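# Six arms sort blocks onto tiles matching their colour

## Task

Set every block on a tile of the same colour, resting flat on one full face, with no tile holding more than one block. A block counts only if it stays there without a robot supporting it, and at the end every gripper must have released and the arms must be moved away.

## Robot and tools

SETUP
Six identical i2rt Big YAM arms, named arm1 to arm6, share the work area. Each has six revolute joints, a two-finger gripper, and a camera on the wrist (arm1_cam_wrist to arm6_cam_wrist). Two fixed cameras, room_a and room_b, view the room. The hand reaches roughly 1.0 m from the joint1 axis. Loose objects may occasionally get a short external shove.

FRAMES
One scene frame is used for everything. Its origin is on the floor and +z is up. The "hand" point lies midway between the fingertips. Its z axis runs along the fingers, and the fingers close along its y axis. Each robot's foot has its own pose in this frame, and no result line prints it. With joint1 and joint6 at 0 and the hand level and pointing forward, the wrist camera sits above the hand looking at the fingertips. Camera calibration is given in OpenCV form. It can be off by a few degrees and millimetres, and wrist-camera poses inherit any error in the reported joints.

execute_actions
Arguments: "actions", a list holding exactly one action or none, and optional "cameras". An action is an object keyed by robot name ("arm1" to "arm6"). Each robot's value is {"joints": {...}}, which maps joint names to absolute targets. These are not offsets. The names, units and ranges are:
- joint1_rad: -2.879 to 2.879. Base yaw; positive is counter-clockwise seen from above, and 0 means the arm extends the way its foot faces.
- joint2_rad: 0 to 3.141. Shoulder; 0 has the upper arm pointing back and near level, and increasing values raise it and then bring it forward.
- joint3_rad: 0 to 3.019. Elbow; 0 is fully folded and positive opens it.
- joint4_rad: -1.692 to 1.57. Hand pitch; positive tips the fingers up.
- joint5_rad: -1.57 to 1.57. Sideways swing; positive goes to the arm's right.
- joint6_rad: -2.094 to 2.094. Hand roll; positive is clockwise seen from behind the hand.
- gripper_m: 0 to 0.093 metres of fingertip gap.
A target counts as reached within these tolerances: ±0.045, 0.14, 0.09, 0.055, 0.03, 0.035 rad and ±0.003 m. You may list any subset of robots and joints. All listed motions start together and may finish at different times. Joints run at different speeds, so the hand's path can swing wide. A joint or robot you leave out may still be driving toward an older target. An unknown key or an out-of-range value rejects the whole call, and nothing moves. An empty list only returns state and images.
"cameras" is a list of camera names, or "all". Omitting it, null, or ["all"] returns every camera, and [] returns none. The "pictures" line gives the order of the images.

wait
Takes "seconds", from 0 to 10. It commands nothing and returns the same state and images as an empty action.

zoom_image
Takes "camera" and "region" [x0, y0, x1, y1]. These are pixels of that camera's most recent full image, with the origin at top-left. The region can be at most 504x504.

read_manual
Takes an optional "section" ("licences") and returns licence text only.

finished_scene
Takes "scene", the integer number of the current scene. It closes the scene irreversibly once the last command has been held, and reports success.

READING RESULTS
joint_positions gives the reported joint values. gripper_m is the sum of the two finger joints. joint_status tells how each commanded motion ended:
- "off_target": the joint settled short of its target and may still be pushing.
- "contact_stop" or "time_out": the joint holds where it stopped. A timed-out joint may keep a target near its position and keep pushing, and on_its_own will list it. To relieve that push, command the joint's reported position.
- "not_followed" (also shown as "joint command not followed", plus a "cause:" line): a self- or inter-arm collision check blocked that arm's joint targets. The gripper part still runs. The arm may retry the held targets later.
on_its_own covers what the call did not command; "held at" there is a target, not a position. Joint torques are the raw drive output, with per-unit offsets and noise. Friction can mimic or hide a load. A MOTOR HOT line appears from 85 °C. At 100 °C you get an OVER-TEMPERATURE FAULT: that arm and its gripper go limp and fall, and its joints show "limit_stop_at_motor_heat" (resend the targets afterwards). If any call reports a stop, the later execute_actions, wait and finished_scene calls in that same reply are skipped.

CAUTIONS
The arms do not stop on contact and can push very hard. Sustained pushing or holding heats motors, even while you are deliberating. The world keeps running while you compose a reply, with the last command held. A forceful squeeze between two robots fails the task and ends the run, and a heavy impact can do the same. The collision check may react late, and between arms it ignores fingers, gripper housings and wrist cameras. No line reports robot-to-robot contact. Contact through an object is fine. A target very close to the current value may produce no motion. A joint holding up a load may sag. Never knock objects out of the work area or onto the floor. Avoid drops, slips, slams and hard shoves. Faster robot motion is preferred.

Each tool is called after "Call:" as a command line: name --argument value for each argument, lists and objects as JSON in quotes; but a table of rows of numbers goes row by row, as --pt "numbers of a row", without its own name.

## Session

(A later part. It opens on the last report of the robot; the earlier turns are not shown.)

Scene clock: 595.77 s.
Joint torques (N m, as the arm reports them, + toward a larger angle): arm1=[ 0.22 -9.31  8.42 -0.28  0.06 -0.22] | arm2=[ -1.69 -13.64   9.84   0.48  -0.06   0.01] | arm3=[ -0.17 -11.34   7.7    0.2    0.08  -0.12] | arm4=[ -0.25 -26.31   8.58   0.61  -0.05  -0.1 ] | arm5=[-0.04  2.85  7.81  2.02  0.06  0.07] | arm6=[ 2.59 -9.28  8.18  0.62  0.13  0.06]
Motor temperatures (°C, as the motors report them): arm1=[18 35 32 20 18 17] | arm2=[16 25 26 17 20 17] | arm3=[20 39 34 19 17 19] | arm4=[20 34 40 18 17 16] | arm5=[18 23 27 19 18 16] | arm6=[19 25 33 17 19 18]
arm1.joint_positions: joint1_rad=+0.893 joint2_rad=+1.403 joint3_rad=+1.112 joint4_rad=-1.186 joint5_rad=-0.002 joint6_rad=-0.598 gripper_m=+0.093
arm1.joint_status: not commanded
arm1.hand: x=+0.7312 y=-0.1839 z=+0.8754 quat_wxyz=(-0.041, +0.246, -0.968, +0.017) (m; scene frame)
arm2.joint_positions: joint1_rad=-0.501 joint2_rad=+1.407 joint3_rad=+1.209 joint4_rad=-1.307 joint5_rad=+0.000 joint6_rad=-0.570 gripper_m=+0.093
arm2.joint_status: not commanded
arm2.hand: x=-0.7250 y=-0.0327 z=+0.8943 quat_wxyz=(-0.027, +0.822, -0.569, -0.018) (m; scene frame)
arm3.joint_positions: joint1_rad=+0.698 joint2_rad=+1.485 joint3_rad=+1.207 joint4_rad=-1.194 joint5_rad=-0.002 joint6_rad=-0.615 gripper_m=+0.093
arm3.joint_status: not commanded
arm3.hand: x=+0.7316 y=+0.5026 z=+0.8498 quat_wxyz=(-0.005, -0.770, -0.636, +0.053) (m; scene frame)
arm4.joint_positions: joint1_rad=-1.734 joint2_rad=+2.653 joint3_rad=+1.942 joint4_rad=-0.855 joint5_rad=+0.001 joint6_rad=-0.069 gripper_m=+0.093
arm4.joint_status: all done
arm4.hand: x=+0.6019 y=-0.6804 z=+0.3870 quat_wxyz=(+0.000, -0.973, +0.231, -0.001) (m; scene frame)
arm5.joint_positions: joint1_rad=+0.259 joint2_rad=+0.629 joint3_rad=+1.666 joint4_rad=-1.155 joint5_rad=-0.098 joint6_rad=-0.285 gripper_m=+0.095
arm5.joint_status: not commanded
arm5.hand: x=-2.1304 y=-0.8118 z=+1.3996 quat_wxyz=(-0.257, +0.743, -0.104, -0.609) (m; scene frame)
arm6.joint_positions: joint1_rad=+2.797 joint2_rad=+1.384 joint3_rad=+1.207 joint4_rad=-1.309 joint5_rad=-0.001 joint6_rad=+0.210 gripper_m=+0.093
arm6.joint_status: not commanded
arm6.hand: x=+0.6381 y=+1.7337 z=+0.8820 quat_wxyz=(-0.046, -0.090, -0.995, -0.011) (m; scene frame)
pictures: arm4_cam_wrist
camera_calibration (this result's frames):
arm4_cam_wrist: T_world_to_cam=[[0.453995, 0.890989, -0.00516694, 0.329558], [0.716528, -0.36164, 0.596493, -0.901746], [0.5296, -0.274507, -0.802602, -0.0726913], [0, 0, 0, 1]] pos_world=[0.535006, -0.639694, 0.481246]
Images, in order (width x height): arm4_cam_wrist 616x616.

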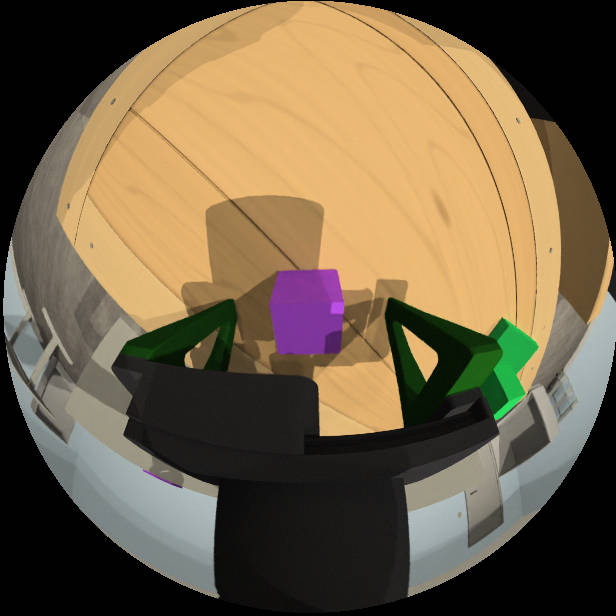

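Call:
execute_actions --actions '[{"arm4":{"joints":{"joint2_rad":2.653,"gripper_m":0.015}}}]' --cameras '[]'

Call:
execute_actions --actions '[{"arm4":{"joints":{"joint2_rad":2.09,"joint3_rad":1.58,"joint4_rad":-1.05}}}]' --cameras '[]'

Call:
execute_actions --actions '[{"arm4":{"joints":{"joint1_rad":0.172,"joint6_rad":0}}}]' --cameras '["arm4_cam_wrist","room_b"]'

Scene clock: 606.00 s.
Joint torques (N m, as the arm reports them, + toward a larger angle): arm1=[ 0.26 -9.31  8.42 -0.3   0.07 -0.21] | arm2=[ -2.03 -13.36   9.94   0.5   -0.05   0.01] | arm3=[ -0.44 -11.18   7.77   0.24   0.06  -0.1 ] | arm4=[ -0.29 -28.4    8.52   0.61  -0.05  -0.1 ] | arm5=[-0.03  2.9   7.8   2.01  0.06  0.07] | arm6=[ 2.48 -9.35  8.14  0.65  0.12  0.06]
Motor temperatures (°C, as the motors report them): arm1=[18 34 32 20 18 17] | arm2=[16 25 26 17 20 17] | arm3=[20 38 34 19 17 19] | arm4=[20 34 40 18 17 16] | arm5=[18 23 27 19 18 16] | arm6=[19 25 33 17 19 18]
arm1.joint_positions: joint1_rad=+0.893 joint2_rad=+1.403 joint3_rad=+1.112 joint4_rad=-1.186 joint5_rad=-0.002 joint6_rad=-0.598 gripper_m=+0.093
arm1.joint_status: not commanded
arm1.hand: x=+0.7312 y=-0.1839 z=+0.8754 quat_wxyz=(-0.041, +0.246, -0.968, +0.017) (m; scene frame)
arm2.joint_positions: joint1_rad=-0.501 joint2_rad=+1.407 joint3_rad=+1.209 joint4_rad=-1.307 joint5_rad=+0.000 joint6_rad=-0.570 gripper_m=+0.093
arm2.joint_status: not commanded
arm2.hand: x=-0.7250 y=-0.0327 z=+0.8943 quat_wxyz=(-0.027, +0.822, -0.569, -0.018) (m; scene frame)
arm3.joint_positions: joint1_rad=+0.698 joint2_rad=+1.485 joint3_rad=+1.207 joint4_rad=-1.194 joint5_rad=-0.002 joint6_rad=-0.615 gripper_m=+0.093
arm3.joint_status: not commanded
arm3.hand: x=+0.7316 y=+0.5026 z=+0.8498 quat_wxyz=(-0.005, -0.770, -0.636, +0.053) (m; scene frame)
arm4.joint_positions: joint1_rad=-1.734 joint2_rad=+2.653 joint3_rad=+1.942 joint4_rad=-0.855 joint5_rad=+0.001 joint6_rad=-0.070 gripper_m=+0.032
arm4.joint_status: gripper_m off_target (ended at +0.032, target +0.015); the others done
arm4.hand: x=+0.6019 y=-0.6804 z=+0.3870 quat_wxyz=(+0.000, -0.973, +0.231, -0.001) (m; scene frame)
arm5.joint_positions: joint1_rad=+0.259 joint2_rad=+0.629 joint3_rad=+1.666 joint4_rad=-1.155 joint5_rad=-0.098 joint6_rad=-0.285 gripper_m=+0.095
arm5.joint_status: not commanded
arm5.hand: x=-2.1304 y=-0.8118 z=+1.3996 quat_wxyz=(-0.257, +0.743, -0.104, -0.609) (m; scene frame)
arm6.joint_positions: joint1_rad=+2.797 joint2_rad=+1.384 joint3_rad=+1.207 joint4_rad=-1.309 joint5_rad=-0.001 joint6_rad=+0.210 gripper_m=+0.093
arm6.joint_status: not commanded
arm6.hand: x=+0.6381 y=+1.7337 z=+0.8820 quat_wxyz=(-0.046, -0.090, -0.995, -0.011) (m; scene frame)
pictures: none
No camera images: the call's "cameras" was empty. Leave "cameras" out to get every camera's image.

Scene clock: 607.60 s.
Joint torques (N m, as the arm reports them, + toward a larger angle): arm1=[ 0.23 -9.29  8.41 -0.28  0.06 -0.21] | arm2=[ -2.03 -13.41   9.85   0.54  -0.06   0.02] | arm3=[ -0.26 -11.38   7.68   0.26   0.09  -0.14] | arm4=[ -0.29 -23.72   8.33  -0.11  -0.05  -0.1 ] | arm5=[-0.02  2.86  7.8   2.01  0.05  0.07] | arm6=[ 2.49 -9.2   8.16  0.66  0.13  0.07]
Motor temperatures (°C, as the motors report them): arm1=[18 34 32 20 18 17] | arm2=[16 25 26 17 20 17] | arm3=[20 38 34 19 17 19] | arm4=[20 34 40 18 17 16] | arm5=[18 23 27 19 18 16] | arm6=[19 25 33 17 19 18]
arm1.joint_positions: joint1_rad=+0.893 joint2_rad=+1.403 joint3_rad=+1.112 joint4_rad=-1.186 joint5_rad=-0.002 joint6_rad=-0.598 gripper_m=+0.093
arm1.joint_status: not commanded
arm1.hand: x=+0.7312 y=-0.1839 z=+0.8754 quat_wxyz=(-0.041, +0.246, -0.968, +0.017) (m; scene frame)
arm2.joint_positions: joint1_rad=-0.501 joint2_rad=+1.407 joint3_rad=+1.209 joint4_rad=-1.307 joint5_rad=+0.000 joint6_rad=-0.570 gripper_m=+0.093
arm2.joint_status: not commanded
arm2.hand: x=-0.7250 y=-0.0327 z=+0.8943 quat_wxyz=(-0.027, +0.822, -0.569, -0.018) (m; scene frame)
arm3.joint_positions: joint1_rad=+0.698 joint2_rad=+1.485 joint3_rad=+1.207 joint4_rad=-1.194 joint5_rad=-0.002 joint6_rad=-0.615 gripper_m=+0.093
arm3.joint_status: not commanded
arm3.hand: x=+0.7316 y=+0.5026 z=+0.8498 quat_wxyz=(-0.005, -0.770, -0.636, +0.053) (m; scene frame)
arm4.joint_positions: joint1_rad=-1.734 joint2_rad=+2.086 joint3_rad=+1.574 joint4_rad=-1.040 joint5_rad=+0.001 joint6_rad=-0.070 gripper_m=+0.032
arm4.joint_status: all done
arm4.hand: x=+0.6640 y=-0.7171 z=+0.6275 quat_wxyz=(+0.002, -0.973, +0.231, +0.005) (m; scene frame)
arm5.joint_positions: joint1_rad=+0.259 joint2_rad=+0.629 joint3_rad=+1.666 joint4_rad=-1.155 joint5_rad=-0.098 joint6_rad=-0.285 gripper_m=+0.095
arm5.joint_status: not commanded
arm5.hand: x=-2.1304 y=-0.8118 z=+1.3996 quat_wxyz=(-0.257, +0.743, -0.104, -0.609) (m; scene frame)
arm6.joint_positions: joint1_rad=+2.797 joint2_rad=+1.384 joint3_rad=+1.207 joint4_rad=-1.309 joint5_rad=-0.001 joint6_rad=+0.210 gripper_m=+0.093
arm6.joint_status: not commanded
arm6.hand: x=+0.6381 y=+1.7337 z=+0.8820 quat_wxyz=(-0.046, -0.090, -0.995, -0.011) (m; scene frame)
pictures: none
No camera images: the call's "cameras" was empty. Leave "cameras" out to get every camera's image.

Scene clock: 609.80 s.
Joint torques (N m, as the arm reports them, + toward a larger angle): arm1=[ 0.26 -9.3   8.42 -0.29  0.06 -0.22] | arm2=[ -1.9  -13.36   9.91   0.47  -0.05   0.  ] | arm3=[ -0.22 -11.36   7.7    0.2    0.06  -0.12] | arm4=[ -0.31 -23.24   8.25  -0.03   0.04   0.1 ] | arm5=[-0.02  2.89  7.8   2.02  0.06  0.07] | arm6=[ 2.47 -9.12  8.14  0.63  0.13  0.06]
Motor temperatures (°C, as the motors report them): arm1=[18 34 33 20 18 17] | arm2=[16 25 26 17 20 17] | arm3=[20 38 34 19 17 19] | arm4=[20 34 40 18 17 16] | arm5=[18 23 27 19 18 16] | arm6=[19 25 33 17 19 18]
arm1.joint_positions: joint1_rad=+0.893 joint2_rad=+1.403 joint3_rad=+1.112 joint4_rad=-1.186 joint5_rad=-0.002 joint6_rad=-0.598 gripper_m=+0.093
arm1.joint_status: not commanded
arm1.hand: x=+0.7312 y=-0.1839 z=+0.8754 quat_wxyz=(-0.041, +0.246, -0.968, +0.017) (m; scene frame)
arm2.joint_positions: joint1_rad=-0.501 joint2_rad=+1.407 joint3_rad=+1.209 joint4_rad=-1.307 joint5_rad=+0.000 joint6_rad=-0.570 gripper_m=+0.093
arm2.joint_status: not commanded
arm2.hand: x=-0.7250 y=-0.0327 z=+0.8943 quat_wxyz=(-0.027, +0.822, -0.569, -0.018) (m; scene frame)
arm3.joint_positions: joint1_rad=+0.698 joint2_rad=+1.485 joint3_rad=+1.207 joint4_rad=-1.194 joint5_rad=-0.002 joint6_rad=-0.615 gripper_m=+0.093
arm3.joint_status: not commanded
arm3.hand: x=+0.7316 y=+0.5026 z=+0.8498 quat_wxyz=(-0.005, -0.770, -0.636, +0.053) (m; scene frame)
arm4.joint_positions: joint1_rad=+0.179 joint2_rad=+2.086 joint3_rad=+1.574 joint4_rad=-1.040 joint5_rad=-0.001 joint6_rad=-0.010 gripper_m=+0.032
arm4.joint_status: all done
arm4.hand: x=+1.0677 y=-1.6196 z=+0.6338 quat_wxyz=(-0.010, -0.769, -0.640, +0.005) (m; scene frame)
arm5.joint_positions: joint1_rad=+0.259 joint2_rad=+0.629 joint3_rad=+1.666 joint4_rad=-1.155 joint5_rad=-0.098 joint6_rad=-0.285 gripper_m=+0.095
arm5.joint_status: not commanded
arm5.hand: x=-2.1304 y=-0.8118 z=+1.3996 quat_wxyz=(-0.257, +0.743, -0.104, -0.609) (m; scene frame)
arm6.joint_positions: joint1_rad=+2.797 joint2_rad=+1.384 joint3_rad=+1.207 joint4_rad=-1.309 joint5_rad=-0.001 joint6_rad=+0.210 gripper_m=+0.093
arm6.joint_status: not commanded
arm6.hand: x=+0.6381 y=+1.7337 z=+0.8820 quat_wxyz=(-0.046, -0.090, -0.995, -0.011) (m; scene frame)
pictures: arm4_cam_wrist, room_b
camera_calibration (this result's frames):
arm4_cam_wrist: T_world_to_cam=[[-0.982374, 0.186418, -0.0137378, 1.35413], [0.144363, 0.803333, 0.577767, 0.787114], [0.118742, 0.5656, -0.816086, 1.42877], [0, 0, 0, 1]] pos_world=[1.04698, -1.69286, 0.729831]
Images, in order (width x height): arm4_cam_wrist 616x616, room_b 672x504.

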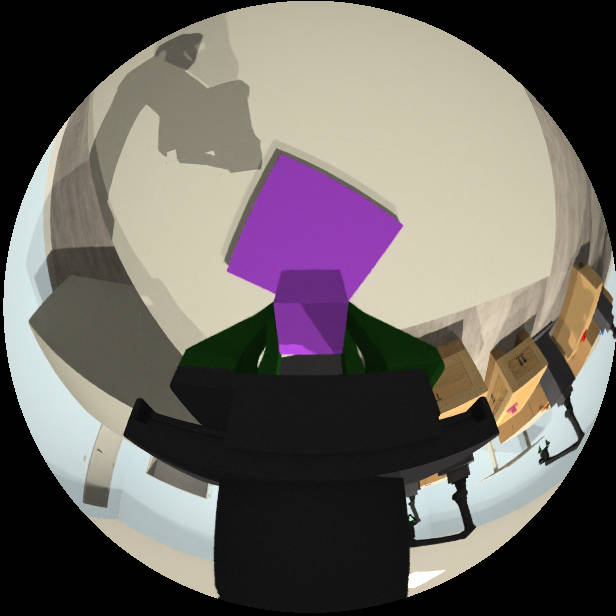

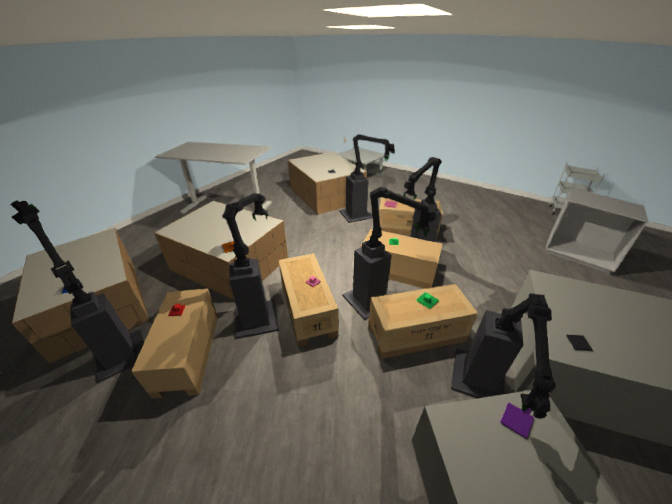

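Call:
execute_actions --actions '[{"arm4":{"joints":{"joint2_rad":2.235,"joint3_rad":1.515,"joint4_rad":-0.835}}}]' --cameras '["arm4_cam_wrist"]'

Scene clock: 618.27 s.
Joint torques (N m, as the arm reports them, + toward a larger angle): arm1=[ 0.25 -9.32  8.42 -0.28  0.06 -0.22] | arm2=[ -1.76 -13.45   9.84   0.52  -0.06   0.01] | arm3=[ -0.31 -10.95   7.72   0.23   0.09  -0.12] | arm4=[ -0.65 -24.77   7.38   0.72   0.04   0.1 ] | arm5=[-0.05  2.89  7.8   2.01  0.06  0.07] | arm6=[ 2.53 -9.25  8.17  0.63  0.13  0.07]
Motor temperatures (°C, as the motors report them): arm1=[18 33 33 20 18 17] | arm2=[16 25 26 17 20 17] | arm3=[20 38 34 19 17 19] | arm4=[20 33 39 18 17 16] | arm5=[18 23 27 19 18 16] | arm6=[19 25 33 17 19 18]
arm1.joint_positions: joint1_rad=+0.893 joint2_rad=+1.403 joint3_rad=+1.112 joint4_rad=-1.186 joint5_rad=-0.002 joint6_rad=-0.598 gripper_m=+0.093
arm1.joint_status: not commanded
arm1.hand: x=+0.7312 y=-0.1839 z=+0.8754 quat_wxyz=(-0.041, +0.246, -0.968, +0.017) (m; scene frame)
arm2.joint_positions: joint1_rad=-0.501 joint2_rad=+1.407 joint3_rad=+1.209 joint4_rad=-1.307 joint5_rad=+0.000 joint6_rad=-0.570 gripper_m=+0.093
arm2.joint_status: not commanded
arm2.hand: x=-0.7250 y=-0.0327 z=+0.8943 quat_wxyz=(-0.027, +0.822, -0.569, -0.018) (m; scene frame)
arm3.joint_positions: joint1_rad=+0.698 joint2_rad=+1.485 joint3_rad=+1.207 joint4_rad=-1.194 joint5_rad=-0.002 joint6_rad=-0.615 gripper_m=+0.093
arm3.joint_status: not commanded
arm3.hand: x=+0.7316 y=+0.5026 z=+0.8498 quat_wxyz=(-0.005, -0.770, -0.636, +0.053) (m; scene frame)
arm4.joint_positions: joint1_rad=+0.178 joint2_rad=+2.244 joint3_rad=+1.506 joint4_rad=-0.850 joint5_rad=-0.001 joint6_rad=-0.010 gripper_m=+0.032
arm4.joint_status: all done
arm4.hand: x=+1.0712 y=-1.6047 z=+0.5214 quat_wxyz=(+0.001, -0.769, -0.639, -0.008) (m; scene frame)
arm5.joint_positions: joint1_rad=+0.259 joint2_rad=+0.629 joint3_rad=+1.666 joint4_rad=-1.155 joint5_rad=-0.098 joint6_rad=-0.285 gripper_m=+0.095
arm5.joint_status: not commanded
arm5.hand: x=-2.1304 y=-0.8118 z=+1.3996 quat_wxyz=(-0.257, +0.743, -0.104, -0.609) (m; scene frame)
arm6.joint_positions: joint1_rad=+2.797 joint2_rad=+1.384 joint3_rad=+1.207 joint4_rad=-1.309 joint5_rad=-0.001 joint6_rad=+0.210 gripper_m=+0.093
arm6.joint_status: not commanded
arm6.hand: x=+0.6381 y=+1.7337 z=+0.8820 quat_wxyz=(-0.046, -0.090, -0.995, -0.011) (m; scene frame)
pictures: arm4_cam_wrist
camera_calibration (this result's frames):
arm4_cam_wrist: T_world_to_cam=[[-0.982256, 0.187026, -0.0139331, 1.3542], [0.140429, 0.782699, 0.606352, 0.795767], [0.124309, 0.593636, -0.795074, 1.35627], [0, 0, 0, 1]] pos_world=[1.04982, -1.68125, 0.614692]
Images, in order (width x height): arm4_cam_wrist 616x616.

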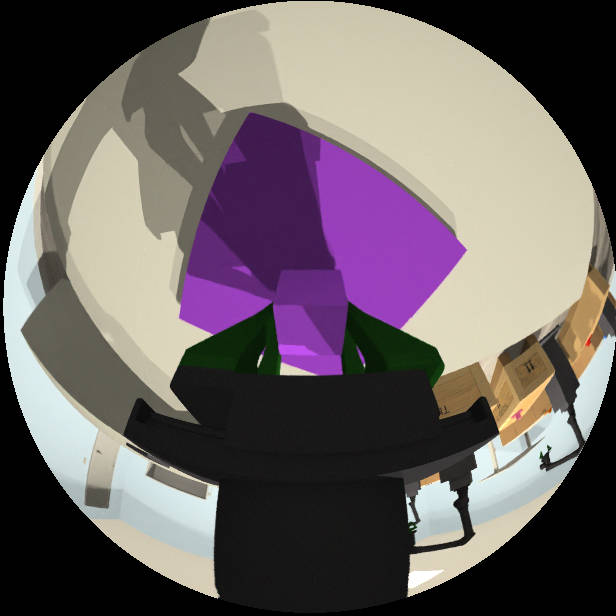

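Fine; big tile. Lower.

Call:
execute_actions --actions '[{"arm4":{"joints":{"joint2_rad":2.295,"joint4_rad":-0.8}}}]' --cameras '[]'

Scene clock: 622.07 s.
Joint torques (N m, as the arm reports them, + toward a larger angle): arm1=[ 0.15 -9.31  8.42 -0.28  0.06 -0.22] | arm2=[ -1.97 -13.7    9.89   0.47  -0.04   0.03] | arm3=[ -0.48 -11.51   7.67   0.22   0.08  -0.14] | arm4=[ -0.06 -20.57   7.33   0.76   0.02   0.09] | arm5=[-0.04  2.91  7.8   2.01  0.05  0.07] | arm6=[ 2.62 -9.25  8.17  0.67  0.13  0.07]
Motor temperatures (°C, as the motors report them): arm1=[18 33 33 20 18 17] | arm2=[16 25 26 17 20 17] | arm3=[20 38 34 19 17 19] | arm4=[20 33 39 18 17 16] | arm5=[18 23 27 19 18 16] | arm6=[19 25 33 17 19 18]
arm1.joint_positions: joint1_rad=+0.893 joint2_rad=+1.403 joint3_rad=+1.112 joint4_rad=-1.186 joint5_rad=-0.002 joint6_rad=-0.598 gripper_m=+0.093
arm1.joint_status: not commanded
arm1.hand: x=+0.7312 y=-0.1839 z=+0.8754 quat_wxyz=(-0.041, +0.246, -0.968, +0.017) (m; scene frame)
arm2.joint_positions: joint1_rad=-0.501 joint2_rad=+1.407 joint3_rad=+1.209 joint4_rad=-1.307 joint5_rad=+0.000 joint6_rad=-0.570 gripper_m=+0.093
arm2.joint_status: not commanded
arm2.hand: x=-0.7250 y=-0.0327 z=+0.8943 quat_wxyz=(-0.027, +0.822, -0.569, -0.018) (m; scene frame)
arm3.joint_positions: joint1_rad=+0.698 joint2_rad=+1.485 joint3_rad=+1.207 joint4_rad=-1.194 joint5_rad=-0.002 joint6_rad=-0.615 gripper_m=+0.093
arm3.joint_status: not commanded
arm3.hand: x=+0.7316 y=+0.5026 z=+0.8498 quat_wxyz=(-0.005, -0.770, -0.636, +0.053) (m; scene frame)
arm4.joint_positions: joint1_rad=+0.178 joint2_rad=+2.253 joint3_rad=+1.506 joint4_rad=-0.813 joint5_rad=-0.001 joint6_rad=-0.010 gripper_m=+0.032
arm4.joint_status: all done
arm4.hand: x=+1.0699 y=-1.6112 z=+0.5162 quat_wxyz=(-0.007, -0.769, -0.639, +0.002) (m; scene frame)
arm5.joint_positions: joint1_rad=+0.259 joint2_rad=+0.629 joint3_rad=+1.666 joint4_rad=-1.155 joint5_rad=-0.098 joint6_rad=-0.285 gripper_m=+0.095
arm5.joint_status: not commanded
arm5.hand: x=-2.1304 y=-0.8118 z=+1.3996 quat_wxyz=(-0.257, +0.743, -0.104, -0.609) (m; scene frame)
arm6.joint_positions: joint1_rad=+2.797 joint2_rad=+1.384 joint3_rad=+1.207 joint4_rad=-1.309 joint5_rad=-0.001 joint6_rad=+0.210 gripper_m=+0.093
arm6.joint_status: not commanded
arm6.hand: x=+0.6381 y=+1.7337 z=+0.8820 quat_wxyz=(-0.046, -0.090, -0.995, -0.011) (m; scene frame)
pictures: none
No camera images: the call's "cameras" was empty. Leave "cameras" out to get every camera's image.

Contact (stopped 0.04 short, torque dropped).

Call:
execute_actions --actions '[{"arm4":{"joints":{"joint2_rad":2.26,"gripper_m":0.093}}}]' --cameras '[]'

Call:
execute_actions --actions '[{"arm4":{"joints":{"joint2_rad":1.95,"joint4_rad":-1.12}}}]'

Scene clock: 628.40 s.
Joint torques (N m, as the arm reports them, + toward a larger angle): arm1=[ 0.21 -9.33  8.41 -0.28  0.06 -0.21] | arm2=[ -1.99 -13.25   9.94   0.47  -0.05   0.  ] | arm3=[ -0.23 -11.49   7.73   0.28   0.07  -0.12] | arm4=[ -0.09 -23.93   7.45   0.72   0.03   0.09] | arm5=[-0.06  2.9   7.81  2.01  0.05  0.07] | arm6=[ 2.49 -9.39  8.13  0.64  0.12  0.07]
Motor temperatures (°C, as the motors report them): arm1=[18 33 33 20 18 17] | arm2=[16 25 26 17 20 17] | arm3=[20 38 34 19 17 19] | arm4=[20 33 39 18 17 16] | arm5=[18 23 27 19 18 16] | arm6=[19 24 33 17 19 18]
arm1.joint_positions: joint1_rad=+0.893 joint2_rad=+1.403 joint3_rad=+1.112 joint4_rad=-1.186 joint5_rad=-0.002 joint6_rad=-0.598 gripper_m=+0.093
arm1.joint_status: not commanded
arm1.hand: x=+0.7312 y=-0.1839 z=+0.8754 quat_wxyz=(-0.041, +0.246, -0.968, +0.017) (m; scene frame)
arm2.joint_positions: joint1_rad=-0.501 joint2_rad=+1.407 joint3_rad=+1.209 joint4_rad=-1.307 joint5_rad=+0.000 joint6_rad=-0.570 gripper_m=+0.093
arm2.joint_status: not commanded
arm2.hand: x=-0.7250 y=-0.0327 z=+0.8943 quat_wxyz=(-0.027, +0.822, -0.569, -0.018) (m; scene frame)
arm3.joint_positions: joint1_rad=+0.698 joint2_rad=+1.485 joint3_rad=+1.207 joint4_rad=-1.194 joint5_rad=-0.002 joint6_rad=-0.615 gripper_m=+0.093
arm3.joint_status: not commanded
arm3.hand: x=+0.7316 y=+0.5026 z=+0.8498 quat_wxyz=(-0.005, -0.770, -0.636, +0.053) (m; scene frame)
arm4.joint_positions: joint1_rad=+0.178 joint2_rad=+2.253 joint3_rad=+1.506 joint4_rad=-0.813 joint5_rad=-0.001 joint6_rad=-0.010 gripper_m=+0.093
arm4.joint_status: all done
arm4.hand: x=+1.0699 y=-1.6114 z=+0.5164 quat_wxyz=(-0.007, -0.769, -0.639, +0.003) (m; scene frame)
arm5.joint_positions: joint1_rad=+0.259 joint2_rad=+0.629 joint3_rad=+1.666 joint4_rad=-1.155 joint5_rad=-0.098 joint6_rad=-0.285 gripper_m=+0.095
arm5.joint_status: not commanded
arm5.hand: x=-2.1304 y=-0.8118 z=+1.3996 quat_wxyz=(-0.257, +0.743, -0.104, -0.609) (m; scene frame)
arm6.joint_positions: joint1_rad=+2.797 joint2_rad=+1.384 joint3_rad=+1.207 joint4_rad=-1.309 joint5_rad=-0.001 joint6_rad=+0.210 gripper_m=+0.093
arm6.joint_status: not commanded
arm6.hand: x=+0.6381 y=+1.7337 z=+0.8820 quat_wxyz=(-0.046, -0.090, -0.995, -0.011) (m; scene frame)
pictures: none
No camera images: the call's "cameras" was empty. Leave "cameras" out to get every camera's image.

Scene clock: 629.80 s.
Joint torques (N m, as the arm reports them, + toward a larger angle): arm1=[ 0.23 -9.27  8.4  -0.28  0.06 -0.22] | arm2=[ -2.1  -13.28   9.89   0.5   -0.05   0.01] | arm3=[ -0.43 -11.33   7.74   0.28   0.1   -0.13] | arm4=[ -0.15 -21.28   8.94  -0.28   0.03   0.09] | arm5=[-0.05  2.89  7.79  2.02  0.06  0.07] | arm6=[ 2.59 -9.19  8.15  0.69  0.13  0.07]
Motor temperatures (°C, as the motors report them): arm1=[18 33 33 20 18 17] | arm2=[16 25 26 17 20 17] | arm3=[20 38 34 19 17 19] | arm4=[20 33 39 18 17 16] | arm5=[18 23 27 19 18 16] | arm6=[19 24 33 17 19 18]
arm1.joint_positions: joint1_rad=+0.893 joint2_rad=+1.403 joint3_rad=+1.112 joint4_rad=-1.186 joint5_rad=-0.002 joint6_rad=-0.598 gripper_m=+0.093
arm1.joint_status: not commanded
arm1.hand: x=+0.7312 y=-0.1839 z=+0.8754 quat_wxyz=(-0.041, +0.246, -0.968, +0.017) (m; scene frame)
arm2.joint_positions: joint1_rad=-0.501 joint2_rad=+1.407 joint3_rad=+1.209 joint4_rad=-1.307 joint5_rad=+0.000 joint6_rad=-0.570 gripper_m=+0.093
arm2.joint_status: not commanded
arm2.hand: x=-0.7250 y=-0.0327 z=+0.8943 quat_wxyz=(-0.027, +0.822, -0.569, -0.018) (m; scene frame)
arm3.joint_positions: joint1_rad=+0.698 joint2_rad=+1.485 joint3_rad=+1.207 joint4_rad=-1.194 joint5_rad=-0.002 joint6_rad=-0.615 gripper_m=+0.093
arm3.joint_status: not commanded
arm3.hand: x=+0.7316 y=+0.5026 z=+0.8498 quat_wxyz=(-0.005, -0.770, -0.636, +0.053) (m; scene frame)
arm4.joint_positions: joint1_rad=+0.178 joint2_rad=+1.946 joint3_rad=+1.503 joint4_rad=-1.107 joint5_rad=-0.001 joint6_rad=-0.010 gripper_m=+0.093
arm4.joint_status: all done
arm4.hand: x=+1.0730 y=-1.5892 z=+0.6890 quat_wxyz=(-0.011, -0.769, -0.639, +0.007) (m; scene frame)
arm5.joint_positions: joint1_rad=+0.259 joint2_rad=+0.629 joint3_rad=+1.666 joint4_rad=-1.155 joint5_rad=-0.098 joint6_rad=-0.285 gripper_m=+0.095
arm5.joint_status: not commanded
arm5.hand: x=-2.1304 y=-0.8118 z=+1.3996 quat_wxyz=(-0.257, +0.743, -0.104, -0.609) (m; scene frame)
arm6.joint_positions: joint1_rad=+2.797 joint2_rad=+1.384 joint3_rad=+1.207 joint4_rad=-1.309 joint5_rad=-0.001 joint6_rad=+0.210 gripper_m=+0.093
arm6.joint_status: not commanded
arm6.hand: x=+0.6381 y=+1.7337 z=+0.8820 quat_wxyz=(-0.046, -0.090, -0.995, -0.011) (m; scene frame)
pictures: arm1_cam_wrist, arm2_cam_wrist, arm3_cam_wrist, arm4_cam_wrist, arm5_cam_wrist, arm6_cam_wrist, room_a, room_b
camera_calibration (this result's frames):
arm1_cam_wrist: T_world_to_cam=[[0.483767, -0.874443, 0.0363143, -0.545829], [-0.746726, -0.390758, 0.538247, 0.00491705], [-0.456476, -0.287503, -0.842005, 1.13831], [0, 0, 0, 1]] pos_world=[0.787336, -0.148108, 0.975635]
arm2_cam_wrist: T_world_to_cam=[[0.934275, 0.355439, 0.0281798, 0.660601], [0.281654, -0.784169, 0.552947, -0.309109], [0.218637, -0.508668, -0.83274, 1.01316], [0, 0, 0, 1]] pos_world=[-0.751636, 0.0381665, 0.996007]
arm3_cam_wrist: T_world_to_cam=[[-0.979473, 0.195857, 0.0476801, 0.580507], [0.192171, 0.835858, 0.514211, -0.993469], [0.0608578, 0.512818, -0.856338, 0.547579], [0, 0, 0, 1]] pos_world=[0.726182, 0.435894, 0.952086]
arm4_cam_wrist: T_world_to_cam=[[-0.982168, 0.18753, -0.0133569, 1.35566], [0.145895, 0.805059, 0.574973, 0.733065], [0.118578, 0.562772, -0.818063, 1.45306], [0, 0, 0, 1]] pos_world=[1.05224, -1.66213, 0.785307]
arm5_cam_wrist: T_world_to_cam=[[0.47567, 0.844038, 0.247665, 1.35631], [0.68648, -0.180162, -0.704476, 2.30779], [-0.549985, 0.505115, -0.665113, 0.292757], [0, 0, 0, 1]] pos_world=[-2.0684, -0.876877, 1.48459]
arm6_cam_wrist: T_world_to_cam=[[-0.173378, -0.984612, -0.0218772, 1.83303], [-0.849261, 0.138222, 0.50956, -0.139507], [-0.498695, 0.106926, -0.860157, 1.01414], [0, 0, 0, 1]] pos_world=[0.705073, 1.71567, 0.983505]
Images, in order (width x height): arm1_cam_wrist 616x616, arm2_cam_wrist 616x616, arm3_cam_wrist 616x616, arm4_cam_wrist 616x616, arm5_cam_wrist 616x616, arm6_cam_wrist 616x616, room_a 672x504, room_b 672x504.

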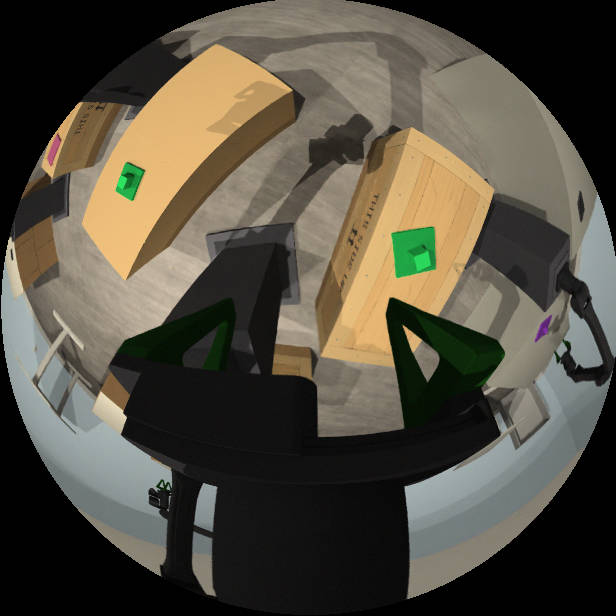

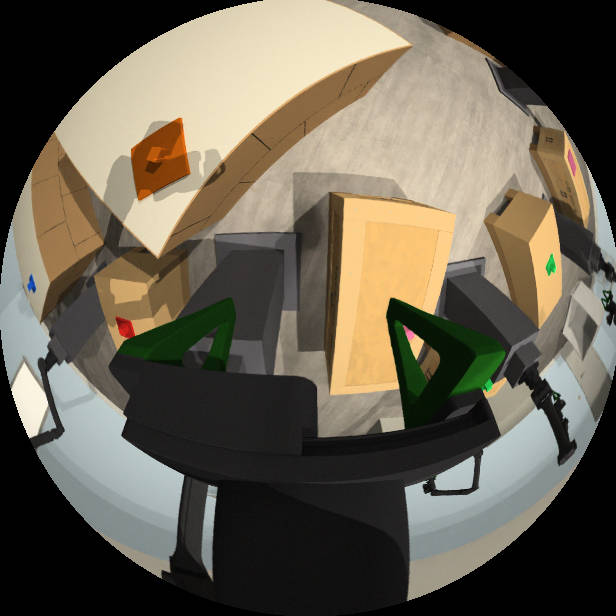

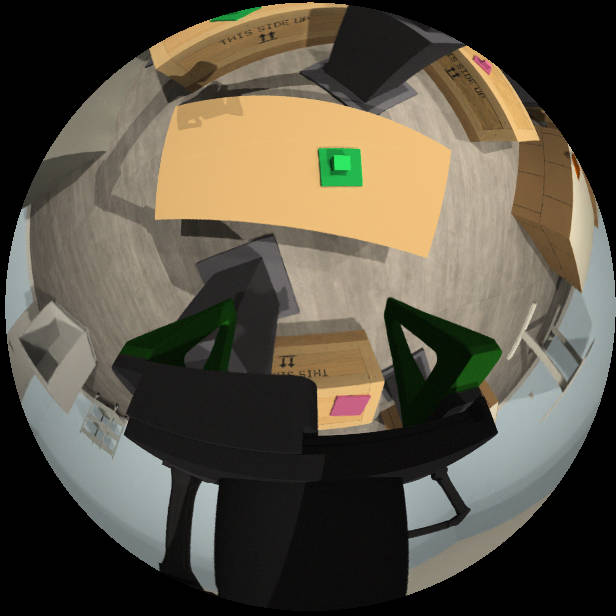

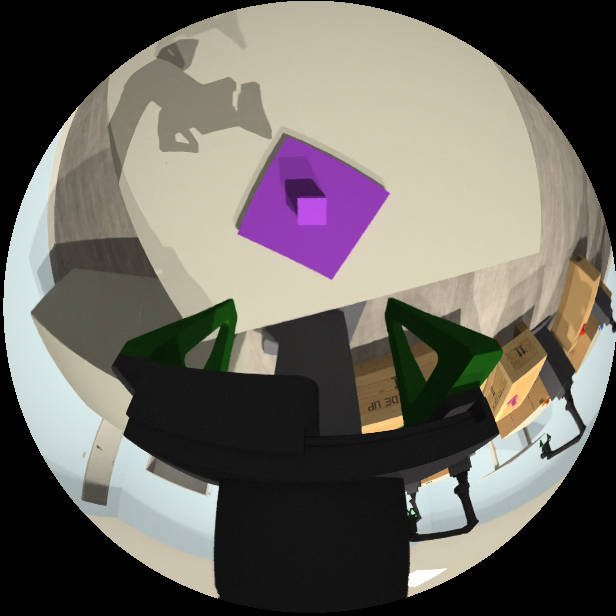

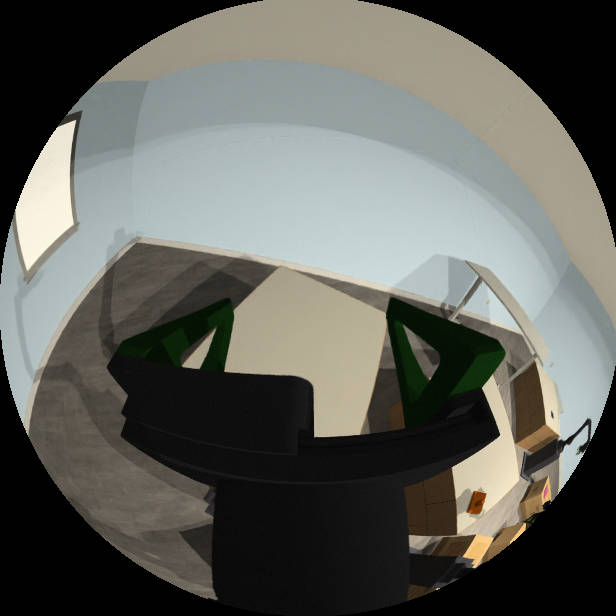

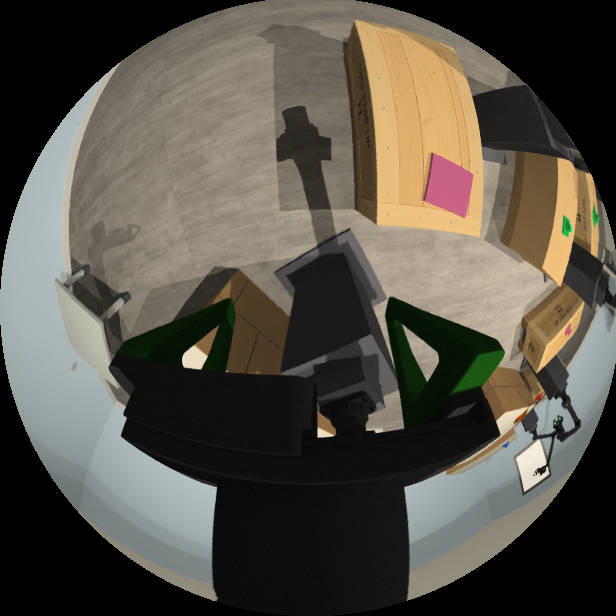

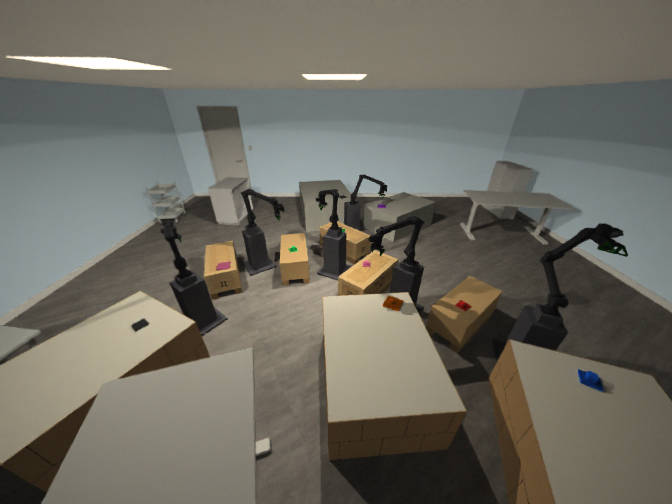

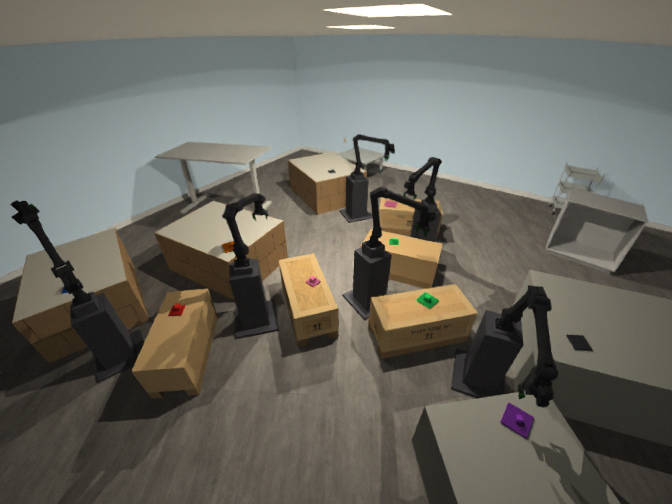

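Call:
zoom_image --camera "room_b" --region '[40, 230, 350, 340]'

Call:
zoom_image --camera "room_a" --region '[340, 240, 640, 410]'

Region (40, 230, 350, 340) of room_b's 672x504 image, scaled by 1.626, with more detail than that image has; it fills the top 179 rows of this view, and the rest is white.

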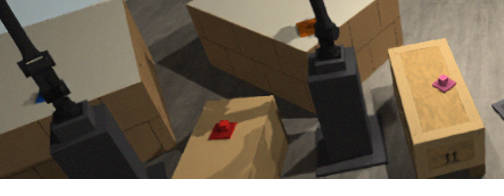

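Region (340, 240, 640, 410) of room_a's 672x504 image, scaled by 1.680, with more detail than that image has; it fills the top 286 rows of this view, and the rest is white.

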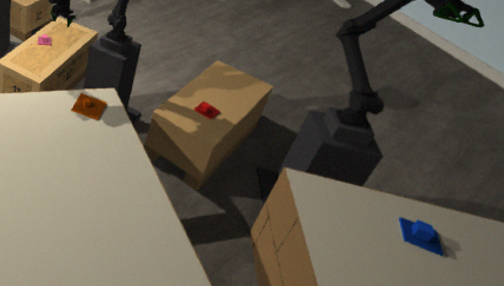

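Call:
finished_scene --scene 2

The scene is finished: the task was done.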